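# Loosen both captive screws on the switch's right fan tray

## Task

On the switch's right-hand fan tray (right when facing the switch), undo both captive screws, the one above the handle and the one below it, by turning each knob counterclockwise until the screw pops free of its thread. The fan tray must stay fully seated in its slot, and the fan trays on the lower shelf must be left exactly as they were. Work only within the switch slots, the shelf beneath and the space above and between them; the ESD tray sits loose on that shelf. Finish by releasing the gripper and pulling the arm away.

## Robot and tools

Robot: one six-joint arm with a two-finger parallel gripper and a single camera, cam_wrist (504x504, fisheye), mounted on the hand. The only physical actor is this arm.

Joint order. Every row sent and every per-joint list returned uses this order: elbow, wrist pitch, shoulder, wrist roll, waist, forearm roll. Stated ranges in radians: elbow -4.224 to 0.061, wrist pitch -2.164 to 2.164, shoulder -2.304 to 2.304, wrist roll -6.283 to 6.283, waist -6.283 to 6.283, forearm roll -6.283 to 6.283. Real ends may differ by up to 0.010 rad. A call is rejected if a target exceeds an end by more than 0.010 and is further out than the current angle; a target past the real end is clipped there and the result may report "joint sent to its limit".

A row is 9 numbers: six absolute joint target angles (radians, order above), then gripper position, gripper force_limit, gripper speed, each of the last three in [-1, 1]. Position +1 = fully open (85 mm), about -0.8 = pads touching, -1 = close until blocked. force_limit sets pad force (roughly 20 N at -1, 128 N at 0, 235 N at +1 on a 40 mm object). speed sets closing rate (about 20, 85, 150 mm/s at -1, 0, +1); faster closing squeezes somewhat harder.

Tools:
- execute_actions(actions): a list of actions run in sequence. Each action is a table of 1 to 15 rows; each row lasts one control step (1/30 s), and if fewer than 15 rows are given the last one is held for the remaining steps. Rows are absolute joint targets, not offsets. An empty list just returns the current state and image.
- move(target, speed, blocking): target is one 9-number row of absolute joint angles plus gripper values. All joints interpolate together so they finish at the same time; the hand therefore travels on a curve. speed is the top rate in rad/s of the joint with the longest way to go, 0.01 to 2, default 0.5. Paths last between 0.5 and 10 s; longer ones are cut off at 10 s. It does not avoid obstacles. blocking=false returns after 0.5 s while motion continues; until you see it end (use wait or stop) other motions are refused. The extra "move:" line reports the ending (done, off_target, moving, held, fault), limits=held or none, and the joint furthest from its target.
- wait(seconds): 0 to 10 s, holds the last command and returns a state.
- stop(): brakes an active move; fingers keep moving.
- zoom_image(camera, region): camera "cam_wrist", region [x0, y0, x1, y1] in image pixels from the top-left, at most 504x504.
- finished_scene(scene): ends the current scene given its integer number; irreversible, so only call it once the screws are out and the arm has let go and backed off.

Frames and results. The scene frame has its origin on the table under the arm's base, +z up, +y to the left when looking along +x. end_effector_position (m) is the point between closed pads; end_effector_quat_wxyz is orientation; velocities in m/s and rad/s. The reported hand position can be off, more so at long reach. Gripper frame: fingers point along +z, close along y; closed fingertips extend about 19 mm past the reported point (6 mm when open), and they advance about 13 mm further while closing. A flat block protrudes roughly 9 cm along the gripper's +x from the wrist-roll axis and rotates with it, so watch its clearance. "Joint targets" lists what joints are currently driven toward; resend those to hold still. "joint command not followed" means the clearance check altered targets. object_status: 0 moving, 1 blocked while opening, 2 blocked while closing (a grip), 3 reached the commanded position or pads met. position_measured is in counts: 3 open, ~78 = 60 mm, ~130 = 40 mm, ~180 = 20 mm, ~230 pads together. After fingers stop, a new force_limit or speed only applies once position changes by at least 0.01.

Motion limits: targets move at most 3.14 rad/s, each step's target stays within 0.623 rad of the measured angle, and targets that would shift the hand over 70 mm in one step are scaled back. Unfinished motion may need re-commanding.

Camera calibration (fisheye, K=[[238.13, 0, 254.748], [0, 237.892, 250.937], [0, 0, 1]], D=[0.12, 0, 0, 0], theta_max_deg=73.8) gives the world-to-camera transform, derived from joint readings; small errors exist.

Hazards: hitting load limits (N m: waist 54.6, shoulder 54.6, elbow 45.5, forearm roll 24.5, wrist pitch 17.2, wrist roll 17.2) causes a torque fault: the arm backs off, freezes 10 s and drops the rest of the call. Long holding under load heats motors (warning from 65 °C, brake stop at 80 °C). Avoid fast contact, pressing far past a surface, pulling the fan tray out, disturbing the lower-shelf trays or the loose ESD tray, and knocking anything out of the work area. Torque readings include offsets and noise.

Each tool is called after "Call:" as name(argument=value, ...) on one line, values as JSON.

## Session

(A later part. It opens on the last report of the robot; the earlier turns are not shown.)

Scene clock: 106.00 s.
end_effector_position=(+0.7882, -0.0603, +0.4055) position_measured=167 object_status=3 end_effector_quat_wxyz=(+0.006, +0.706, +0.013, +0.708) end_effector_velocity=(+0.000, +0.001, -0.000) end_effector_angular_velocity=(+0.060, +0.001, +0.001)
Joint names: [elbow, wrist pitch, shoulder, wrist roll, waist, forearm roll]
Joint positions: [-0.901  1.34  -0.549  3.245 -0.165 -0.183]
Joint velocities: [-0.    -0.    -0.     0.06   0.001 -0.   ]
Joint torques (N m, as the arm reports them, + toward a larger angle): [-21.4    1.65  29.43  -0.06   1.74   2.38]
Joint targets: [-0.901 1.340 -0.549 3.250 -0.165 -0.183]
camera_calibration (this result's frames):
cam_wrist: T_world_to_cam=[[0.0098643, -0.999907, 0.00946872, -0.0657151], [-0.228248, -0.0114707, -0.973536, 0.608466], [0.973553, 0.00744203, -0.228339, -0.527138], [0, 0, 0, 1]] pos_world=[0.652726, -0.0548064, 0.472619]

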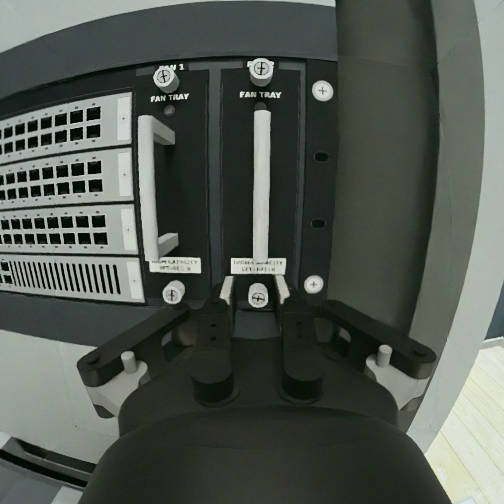

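Call:
execute_actions(actions=[[[-0.901, 1.34, -0.549, 3.74, -0.165, -0.183, -0.3, 0, 1]], [[-0.901, 1.34, -0.549, 3.74, -0.165, -0.183, -1, 0, 0.5]], [[-0.901, 1.34, -0.549, 1.94, -0.165, -0.183, -1, 0, 0.5]], [[-0.901, 1.34, -0.549, 1.94, -0.165, -0.183, -1, 0, 0.5]], [[-0.901, 1.34, -0.549, 1.94, -0.165, -0.183, -0.3, 0, 1], [-0.901, 1.34, -0.549, 1.94, -0.165, -0.183, -0.3, 0, 1], [-0.901, 1.34, -0.549, 1.94, -0.165, -0.183, -0.3, 0, 1], [-0.901, 1.34, -0.549, 1.94, -0.165, -0.183, -0.3, 0, 1], [-0.901, 1.34, -0.549, 1.94, -0.165, -0.183, -0.3, 0, 1], [-0.901, 1.34, -0.549, 3.74, -0.165, -0.183, -0.3, 0, 1]], [[-0.901, 1.34, -0.549, 3.74, -0.165, -0.183, -0.3, 0, 1]], [[-0.901, 1.34, -0.549, 3.74, -0.165, -0.183, -1, 0, 0.5]], [[-0.901, 1.34, -0.549, 1.94, -0.165, -0.183, -1, 0, 0.5]], [[-0.901, 1.34, -0.549, 1.94, -0.165, -0.183, -1, 0, 0.5]], [[-0.901, 1.34, -0.549, 1.94, -0.165, -0.183, -0.3, 0, 1], [-0.901, 1.34, -0.549, 1.94, -0.165, -0.183, -0.3, 0, 1], [-0.901, 1.34, -0.549, 1.94, -0.165, -0.183, -0.3, 0, 1], [-0.901, 1.34, -0.549, 1.94, -0.165, -0.183, -0.3, 0, 1], [-0.901, 1.34, -0.549, 1.94, -0.165, -0.183, -0.3, 0, 1], [-0.901, 1.34, -0.549, 3.74, -0.165, -0.183, -0.3, 0, 1]], [[-0.901, 1.34, -0.549, 3.74, -0.165, -0.183, -0.3, 0, 1]], [[-0.901, 1.34, -0.549, 3.74, -0.165, -0.183, -1, 0, 0.5]], [[-0.901, 1.34, -0.549, 1.94, -0.165, -0.183, -1, 0, 0.5]], [[-0.901, 1.34, -0.549, 1.94, -0.165, -0.183, -1, 0, 0.5]], [[-0.901, 1.34, -0.549, 1.94, -0.165, -0.183, -0.3, 0, 1], [-0.901, 1.34, -0.549, 1.94, -0.165, -0.183, -0.3, 0, 1], [-0.901, 1.34, -0.549, 1.94, -0.165, -0.183, -0.3, 0, 1], [-0.901, 1.34, -0.549, 1.94, -0.165, -0.183, -0.3, 0, 1], [-0.901, 1.34, -0.549, 1.94, -0.165, -0.183, -0.3, 0, 1], [-0.901, 1.34, -0.549, 3.25, -0.165, -0.183, -0.3, 0, 1]], [[-0.901, 1.34, -0.549, 3.25, -0.165, -0.183, -0.3, 0, 1]]])

Call:
zoom_image(camera="cam_wrist", region=[140, 240, 340, 340])

Scene clock: 115.33 s.
end_effector_position=(+0.7882, -0.0603, +0.4055) position_measured=167 object_status=3 end_effector_quat_wxyz=(+0.006, +0.706, +0.013, +0.708) end_effector_velocity=(-0.000, -0.000, -0.000) end_effector_angular_velocity=(+0.060, +0.001, -0.001)
Joint names: [elbow, wrist pitch, shoulder, wrist roll, waist, forearm roll]
Joint positions: [-0.901  1.34  -0.549  3.245 -0.165 -0.183]
Joint velocities: [ 0.    0.   -0.    0.06 -0.    0.  ]
Joint torques (N m, as the arm reports them, + toward a larger angle): [-20.84   1.84  29.53   0.2    1.43   1.61]
Joint targets: [-0.901 1.340 -0.549 3.250 -0.165 -0.183]
camera_calibration (this result's frames):
cam_wrist: T_world_to_cam=[[0.0098644, -0.999907, 0.00946924, -0.0657154], [-0.228247, -0.0114712, -0.973536, 0.608466], [0.973553, 0.00744202, -0.228339, -0.527138], [0, 0, 0, 1]] pos_world=[0.652726, -0.0548064, 0.47262]

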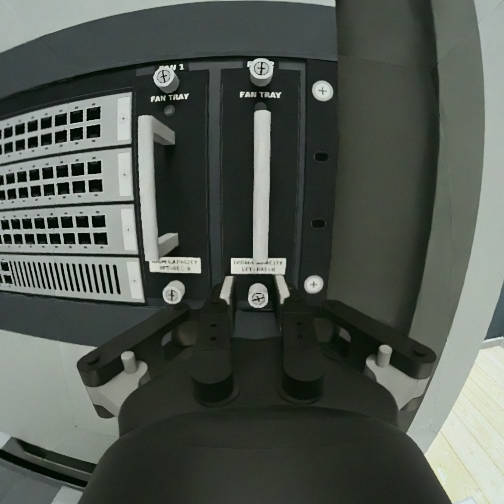

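Region (140, 240, 340, 340) of cam_wrist's 504x504 image, scaled by 2.520, with more detail than that image has.

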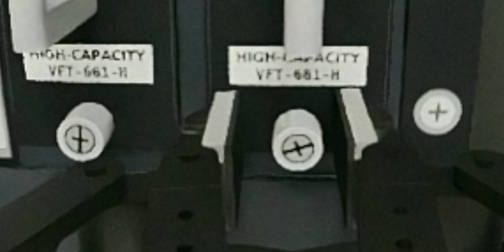

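Call:
move(target=[-0.791, 1.386, -0.484, 3.25, -0.179, -0.197, -0.1, 0, 0], speed=0.5)

Call:
zoom_image(camera="cam_wrist", region=[140, 70, 340, 310])

Scene clock: 116.73 s.
end_effector_position=(+0.7499, -0.0594, +0.4099) position_measured=141 object_status=3 end_effector_quat_wxyz=(+0.002, +0.706, +0.010, +0.709) end_effector_velocity=(-0.001, +0.000, -0.000) end_effector_angular_velocity=(-0.000, +0.000, +0.000)
Joint names: [elbow, wrist pitch, shoulder, wrist roll, waist, forearm roll]
Joint positions: [-0.791  1.386 -0.484  3.25  -0.179 -0.197]
Joint velocities: [ 0.002  0.001  0.001 -0.001  0.     0.   ]
Joint torques (N m, as the arm reports them, + toward a larger angle): [-19.58   1.73  27.34   0.39  -0.4    1.72]
Joint targets: [-0.791 1.386 -0.484 3.250 -0.179 -0.197]
move: done; limits=none; farthest joint: the waist, 0.000 radians from its target (0.014 radians at the start)
camera_calibration (this result's frames):
cam_wrist: T_world_to_cam=[[0.0115661, -0.999933, 0.000356312, -0.0620276], [-0.227604, -0.00297964, -0.973749, 0.604131], [0.973685, 0.0111813, -0.227624, -0.489083], [0, 0, 0, 1]] pos_world=[0.614433, -0.0547547, 0.476968]

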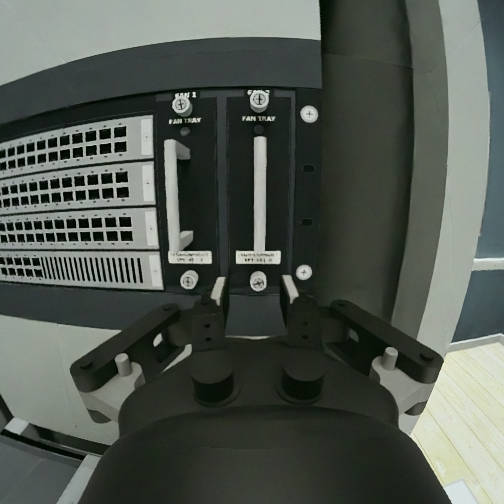

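Region (140, 70, 340, 310) of cam_wrist's 504x504 image, scaled by 2.100, with more detail than that image has.

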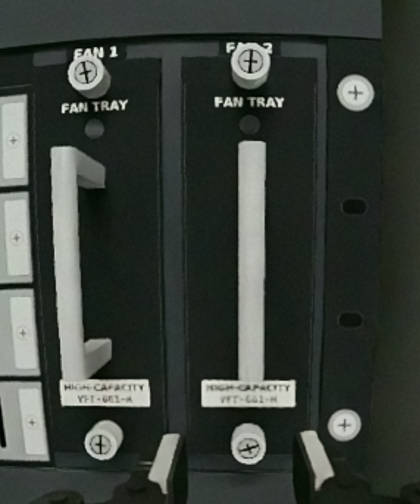

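Call:
move(target=[-0.70, 1.42, -0.43, 3.25, -0.5, -1.0, -0.1, 0, 0], speed=0.8)

Scene clock: 118.90 s.
end_effector_position=(+0.6415, -0.0611, +0.3896) position_measured=141 object_status=3 end_effector_quat_wxyz=(-0.114, +0.719, +0.222, +0.649) end_effector_velocity=(-0.001, -0.000, -0.000) end_effector_angular_velocity=(-0.000, +0.001, +0.001)
Joint names: [elbow, wrist pitch, shoulder, wrist roll, waist, forearm roll]
Joint positions: [-0.7   1.42 -0.43  3.25 -0.5  -1.  ]
Joint velocities: [ 0.001 -0.     0.     0.    -0.001 -0.002]
Joint torques (N m, as the arm reports them, + toward a larger angle): [-18.05   1.64  24.01   0.04   1.11   1.72]
Joint targets: [-0.700 1.420 -0.430 3.250 -0.500 -1.000]
move: done; limits=none; farthest joint: the waist, 0.000 radians from its target (0.321 radians at the start)
camera_calibration (this result's frames):
cam_wrist: T_world_to_cam=[[0.466107, -0.878049, 0.10851, -0.388743], [-0.269313, -0.25764, -0.92795, 0.553099], [0.842742, 0.403301, -0.356558, -0.229897], [0, 0, 0, 1]] pos_world=[0.523897, -0.106117, 0.473459]

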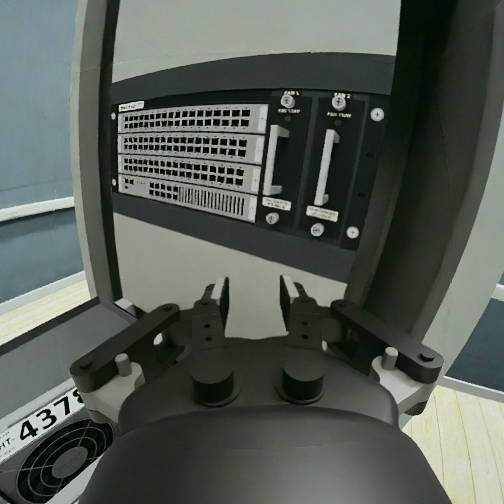

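Call:
zoom_image(camera="cam_wrist", region=[250, 80, 390, 250])

Region (250, 80, 390, 250) of cam_wrist's 504x504 image, scaled by 2.965, with more detail than that image has; it fills the left 415 columns of this view, and the rest is white.

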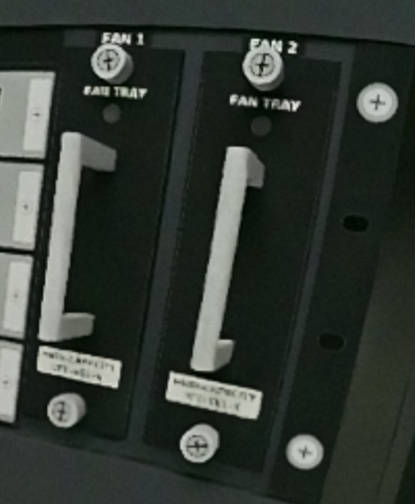

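Call:
move(target=[-0.791, 1.386, -0.484, 3.25, -0.172, -0.19, -0.3, 0, 0], speed=0.8)

Call:
move(target=[-0.901, 1.34, -0.549, 3.74, -0.165, -0.183, -0.3, 0, 0], speed=0.5)

Call:
execute_actions(actions=[[[-0.901, 1.34, -0.549, 3.74, -0.165, -0.183, -1, 0, 0.5]], [[-0.901, 1.34, -0.549, 1.94, -0.165, -0.183, -1, 0, 0.5]], [[-0.901, 1.34, -0.549, 1.94, -0.165, -0.183, -1, 0, 0.5]], [[-0.901, 1.34, -0.549, 1.94, -0.165, -0.183, -0.3, 0, 1], [-0.901, 1.34, -0.549, 1.94, -0.165, -0.183, -0.3, 0, 1], [-0.901, 1.34, -0.549, 1.94, -0.165, -0.183, -0.3, 0, 1], [-0.901, 1.34, -0.549, 1.94, -0.165, -0.183, -0.3, 0, 1], [-0.901, 1.34, -0.549, 1.94, -0.165, -0.183, -0.3, 0, 1], [-0.901, 1.34, -0.549, 3.74, -0.165, -0.183, -0.3, 0, 1]], [[-0.901, 1.34, -0.549, 3.74, -0.165, -0.183, -0.3, 0, 1]], [[-0.901, 1.34, -0.549, 3.74, -0.165, -0.183, -1, 0, 0.5]], [[-0.901, 1.34, -0.549, 1.94, -0.165, -0.183, -1, 0, 0.5]], [[-0.901, 1.34, -0.549, 1.94, -0.165, -0.183, -1, 0, 0.5]], [[-0.901, 1.34, -0.549, 1.94, -0.165, -0.183, -0.3, 0, 1], [-0.901, 1.34, -0.549, 1.94, -0.165, -0.183, -0.3, 0, 1], [-0.901, 1.34, -0.549, 1.94, -0.165, -0.183, -0.3, 0, 1], [-0.901, 1.34, -0.549, 1.94, -0.165, -0.183, -0.3, 0, 1], [-0.901, 1.34, -0.549, 1.94, -0.165, -0.183, -0.3, 0, 1], [-0.901, 1.34, -0.549, 3.74, -0.165, -0.183, -0.3, 0, 1]], [[-0.901, 1.34, -0.549, 3.74, -0.165, -0.183, -0.3, 0, 1]], [[-0.901, 1.34, -0.549, 3.74, -0.165, -0.183, -1, 0, 0.5]], [[-0.901, 1.34, -0.549, 1.94, -0.165, -0.183, -1, 0, 0.5]], [[-0.901, 1.34, -0.549, 1.94, -0.165, -0.183, -1, 0, 0.5]], [[-0.901, 1.34, -0.549, 1.94, -0.165, -0.183, -0.3, 0, 1], [-0.901, 1.34, -0.549, 1.94, -0.165, -0.183, -0.3, 0, 1], [-0.901, 1.34, -0.549, 1.94, -0.165, -0.183, -0.3, 0, 1], [-0.901, 1.34, -0.549, 1.94, -0.165, -0.183, -0.3, 0, 1], [-0.901, 1.34, -0.549, 1.94, -0.165, -0.183, -0.3, 0, 1], [-0.901, 1.34, -0.549, 3.74, -0.165, -0.183, -0.3, 0, 1]], [[-0.901, 1.34, -0.549, 3.74, -0.165, -0.183, -0.3, 0, 1]], [[-0.901, 1.34, -0.549, 3.74, -0.165, -0.183, -1, 0, 0.5]], [[-0.901, 1.34, -0.549, 1.94, -0.165, -0.183, -1, 0, 0.5]], [[-0.901, 1.34, -0.549, 1.94, -0.165, -0.183, -1, 0, 0.5]], [[-0.901, 1.34, -0.549, 1.94, -0.165, -0.183, -0.3, 0, 1], [-0.901, 1.34, -0.549, 1.94, -0.165, -0.183, -0.3, 0, 1], [-0.901, 1.34, -0.549, 1.94, -0.165, -0.183, -0.3, 0, 1], [-0.901, 1.34, -0.549, 1.94, -0.165, -0.183, -0.3, 0, 1], [-0.901, 1.34, -0.549, 1.94, -0.165, -0.183, -0.3, 0, 1], [-0.901, 1.34, -0.549, 3.25, -0.165, -0.183, -0.3, 0, 1]], [[-0.901, 1.34, -0.549, 3.25, -0.165, -0.183, -0.3, 0, 1]]])

Call:
zoom_image(camera="cam_wrist", region=[140, 240, 340, 340])

Scene clock: 122.77 s.
end_effector_position=(+0.7503, -0.0563, +0.4097) position_measured=167 object_status=3 end_effector_quat_wxyz=(+0.001, +0.706, +0.010, +0.709) end_effector_velocity=(+0.000, +0.000, +0.000) end_effector_angular_velocity=(+0.001, -0.000, -0.003)
Joint names: [elbow, wrist pitch, shoulder, wrist roll, waist, forearm roll]
Joint positions: [-0.791  1.386 -0.484  3.25  -0.172 -0.19 ]
Joint velocities: [-0.    -0.     0.     0.     0.002  0.004]
Joint torques (N m, as the arm reports them, + toward a larger angle): [-19.48   1.62  27.59   0.19  -0.71   1.07]
Joint targets: [-0.791 1.386 -0.484 3.250 -0.172 -0.190]
move: done; limits=none; farthest joint: the waist, 0.000 radians from its target (0.328 radians at the start)
camera_calibration (this result's frames):
cam_wrist: T_world_to_cam=[[0.0118041, -0.999929, -0.00167263, -0.0582999], [-0.227343, -0.00105483, -0.973814, 0.603999], [0.973743, 0.0118753, -0.22734, -0.489689], [0, 0, 0, 1]] pos_world=[0.614835, -0.0518435, 0.476759]

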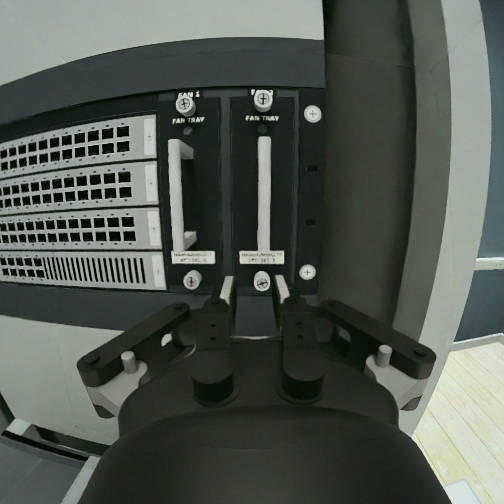

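Scene clock: 124.33 s.
end_effector_position=(+0.7881, -0.0603, +0.4055) position_measured=167 object_status=3 end_effector_quat_wxyz=(-0.168, +0.688, -0.160, +0.688) end_effector_velocity=(+0.000, -0.000, -0.000) end_effector_angular_velocity=(+0.002, +0.000, -0.000)
Joint names: [elbow, wrist pitch, shoulder, wrist roll, waist, forearm roll]
Joint positions: [-0.901  1.34  -0.549  3.74  -0.165 -0.183]
Joint velocities: [-0.001 -0.001 -0.     0.002 -0.    -0.   ]
Joint torques (N m, as the arm reports them, + toward a larger angle): [-21.74   1.73  30.9    0.16  -0.02   1.49]
Joint targets: [-0.901 1.340 -0.549 3.740 -0.165 -0.183]
move: done; limits=none; farthest joint: the waist, 0.000 radians from its target (0.007 radians at the start)
camera_calibration (this result's frames):
cam_wrist: T_world_to_cam=[[0.0102051, -0.884297, -0.466814, 0.134094], [-0.233269, 0.451852, -0.861055, 0.594706], [0.972359, 0.11768, -0.201668, -0.530341], [0, 0, 0, 1]] pos_world=[0.65304, -0.0877301, 0.467719]

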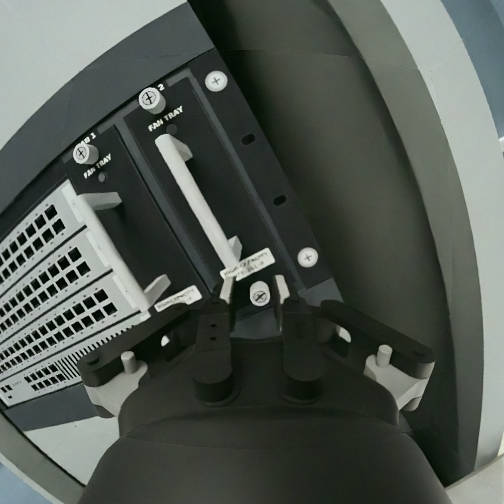

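Scene clock: 134.33 s.
end_effector_position=(+0.7882, -0.0603, +0.4055) position_measured=167 object_status=3 end_effector_quat_wxyz=(+0.006, +0.706, +0.013, +0.708) end_effector_velocity=(+0.000, +0.001, -0.000) end_effector_angular_velocity=(+0.061, +0.001, +0.002)
Joint names: [elbow, wrist pitch, shoulder, wrist roll, waist, forearm roll]
Joint positions: [-0.901  1.34  -0.549  3.245 -0.165 -0.183]
Joint velocities: [-0.     0.    -0.     0.061  0.002 -0.   ]
Joint torques (N m, as the arm reports them, + toward a larger angle): [-20.63   1.64  28.58   0.16   0.16   2.04]
Joint targets: [-0.901 1.340 -0.549 3.250 -0.165 -0.183]
camera_calibration (this result's frames):
cam_wrist: T_world_to_cam=[[0.00986393, -0.999907, 0.0094682, -0.0657147], [-0.228253, -0.0114702, -0.973534, 0.608467], [0.973552, 0.00744173, -0.228345, -0.527134], [0, 0, 0, 1]] pos_world=[0.652725, -0.0548065, 0.472618]

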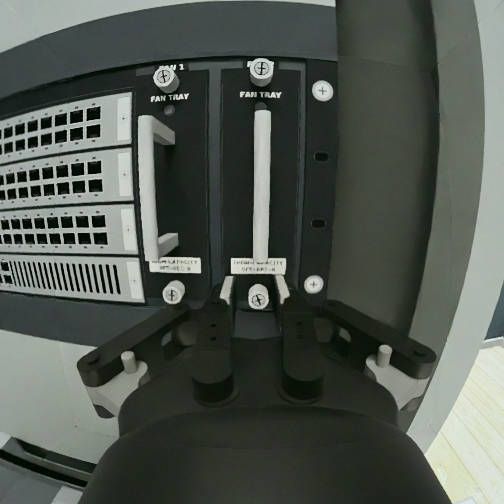

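Region (140, 240, 340, 340) of cam_wrist's 504x504 image, scaled by 2.520, with more detail than that image has.

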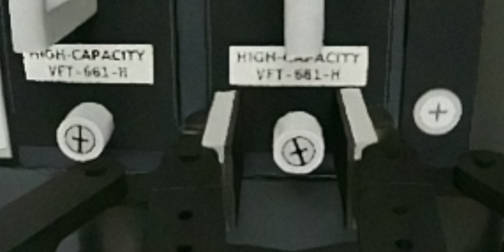

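Call:
execute_actions(actions=[[[-0.901, 1.34, -0.549, 3.74, -0.165, -0.183, -0.3, 0, 1]], [[-0.901, 1.34, -0.549, 3.74, -0.165, -0.183, -1, 0, 0.5]], [[-0.901, 1.34, -0.549, 1.94, -0.165, -0.183, -1, 0, 0.5]], [[-0.901, 1.34, -0.549, 1.94, -0.165, -0.183, -1, 0, 0.5]], [[-0.901, 1.34, -0.549, 1.94, -0.165, -0.183, -0.3, 0, 1], [-0.901, 1.34, -0.549, 1.94, -0.165, -0.183, -0.3, 0, 1], [-0.901, 1.34, -0.549, 1.94, -0.165, -0.183, -0.3, 0, 1], [-0.901, 1.34, -0.549, 1.94, -0.165, -0.183, -0.3, 0, 1], [-0.901, 1.34, -0.549, 1.94, -0.165, -0.183, -0.3, 0, 1], [-0.901, 1.34, -0.549, 3.74, -0.165, -0.183, -0.3, 0, 1]], [[-0.901, 1.34, -0.549, 3.74, -0.165, -0.183, -0.3, 0, 1]], [[-0.901, 1.34, -0.549, 3.74, -0.165, -0.183, -1, 0, 0.5]], [[-0.901, 1.34, -0.549, 1.94, -0.165, -0.183, -1, 0, 0.5]], [[-0.901, 1.34, -0.549, 1.94, -0.165, -0.183, -1, 0, 0.5]], [[-0.901, 1.34, -0.549, 1.94, -0.165, -0.183, -0.3, 0, 1], [-0.901, 1.34, -0.549, 1.94, -0.165, -0.183, -0.3, 0, 1], [-0.901, 1.34, -0.549, 1.94, -0.165, -0.183, -0.3, 0, 1], [-0.901, 1.34, -0.549, 1.94, -0.165, -0.183, -0.3, 0, 1], [-0.901, 1.34, -0.549, 1.94, -0.165, -0.183, -0.3, 0, 1], [-0.901, 1.34, -0.549, 3.74, -0.165, -0.183, -0.3, 0, 1]], [[-0.901, 1.34, -0.549, 3.74, -0.165, -0.183, -0.3, 0, 1]], [[-0.901, 1.34, -0.549, 3.74, -0.165, -0.183, -1, 0, 0.5]], [[-0.901, 1.34, -0.549, 1.94, -0.165, -0.183, -1, 0, 0.5]], [[-0.901, 1.34, -0.549, 1.94, -0.165, -0.183, -1, 0, 0.5]], [[-0.901, 1.34, -0.549, 1.94, -0.165, -0.183, -0.3, 0, 1], [-0.901, 1.34, -0.549, 1.94, -0.165, -0.183, -0.3, 0, 1], [-0.901, 1.34, -0.549, 1.94, -0.165, -0.183, -0.3, 0, 1], [-0.901, 1.34, -0.549, 1.94, -0.165, -0.183, -0.3, 0, 1], [-0.901, 1.34, -0.549, 1.94, -0.165, -0.183, -0.3, 0, 1], [-0.901, 1.34, -0.549, 3.25, -0.165, -0.183, -0.3, 0, 1]], [[-0.901, 1.34, -0.549, 3.25, -0.165, -0.183, -0.3, 0, 1]]])

Call:
zoom_image(camera="cam_wrist", region=[140, 240, 340, 340])

Scene clock: 143.50 s.
end_effector_position=(+0.7882, -0.0603, +0.4055) position_measured=167 object_status=3 end_effector_quat_wxyz=(+0.006, +0.706, +0.013, +0.708) end_effector_velocity=(-0.000, -0.000, -0.000) end_effector_angular_velocity=(+0.060, +0.001, -0.000)
Joint names: [elbow, wrist pitch, shoulder, wrist roll, waist, forearm roll]
Joint positions: [-0.901  1.34  -0.549  3.245 -0.165 -0.183]
Joint velocities: [ 0.    0.   -0.    0.06 -0.    0.  ]
Joint torques (N m, as the arm reports them, + toward a larger angle): [-20.24   1.74  29.69   0.12   0.75   2.12]
Joint targets: [-0.901 1.340 -0.549 3.250 -0.165 -0.183]
camera_calibration (this result's frames):
cam_wrist: T_world_to_cam=[[0.00986402, -0.999907, 0.00946846, -0.0657147], [-0.228255, -0.0114705, -0.973534, 0.608468], [0.973551, 0.00744173, -0.228347, -0.527133], [0, 0, 0, 1]] pos_world=[0.652725, -0.0548063, 0.472617]

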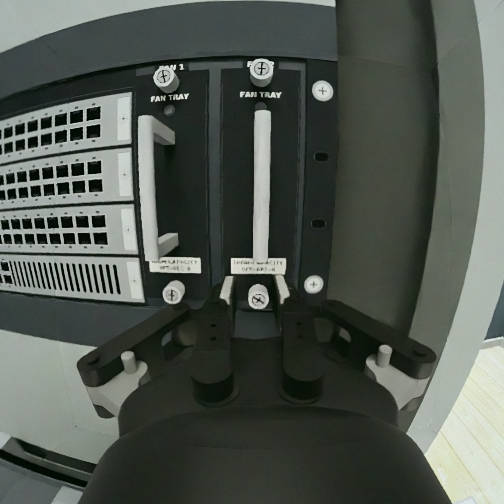

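Region (140, 240, 340, 340) of cam_wrist's 504x504 image, scaled by 2.520, with more detail than that image has.

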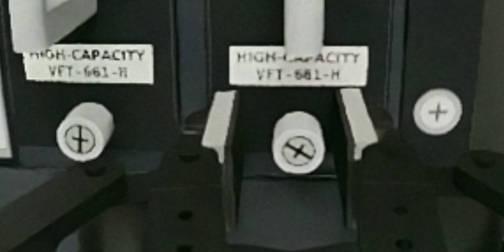

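Call:
move(target=[-0.65, 1.44, -0.40, 3.25, -0.172, -0.19, 1, 0, 0], speed=0.8)

Scene clock: 144.73 s.
end_effector_position=(+0.7008, -0.0467, +0.4132) position_measured=3 object_status=0 end_effector_quat_wxyz=(-0.003, +0.706, +0.006, +0.708) end_effector_velocity=(-0.000, +0.000, +0.000) end_effector_angular_velocity=(+0.001, -0.000, -0.000)
Joint names: [elbow, wrist pitch, shoulder, wrist roll, waist, forearm roll]
Joint positions: [-0.65   1.44  -0.4    3.25  -0.172 -0.19 ]
Joint velocities: [0.001 0.    0.001 0.    0.    0.   ]
Joint torques (N m, as the arm reports them, + toward a larger angle): [-19.04   1.66  23.2    0.13   0.41   1.8 ]
Joint targets: [-0.650 1.440 -0.400 3.250 -0.172 -0.190]
move: done; limits=none; farthest joint: the waist, 0.000 radians from its target (0.007 radians at the start)
camera_calibration (this result's frames):
cam_wrist: T_world_to_cam=[[0.0131393, -0.999837, -0.0123684, -0.044605], [-0.229485, 0.00902403, -0.97327, 0.597912], [0.973224, 0.0156264, -0.229329, -0.439442], [0, 0, 0, 1]] pos_world=[0.565473, -0.0431264, 0.480602]

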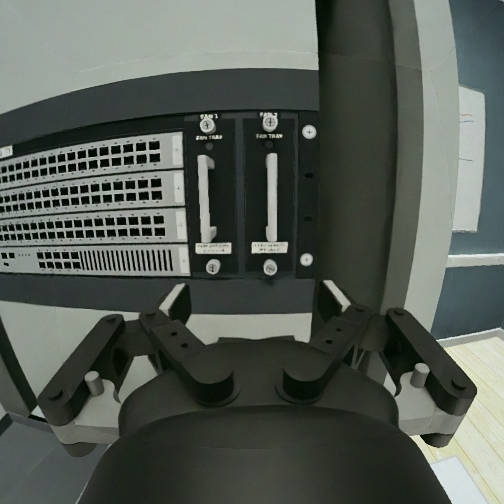

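Call:
finished_scene(scene=2)

The scene is finished: the task was done.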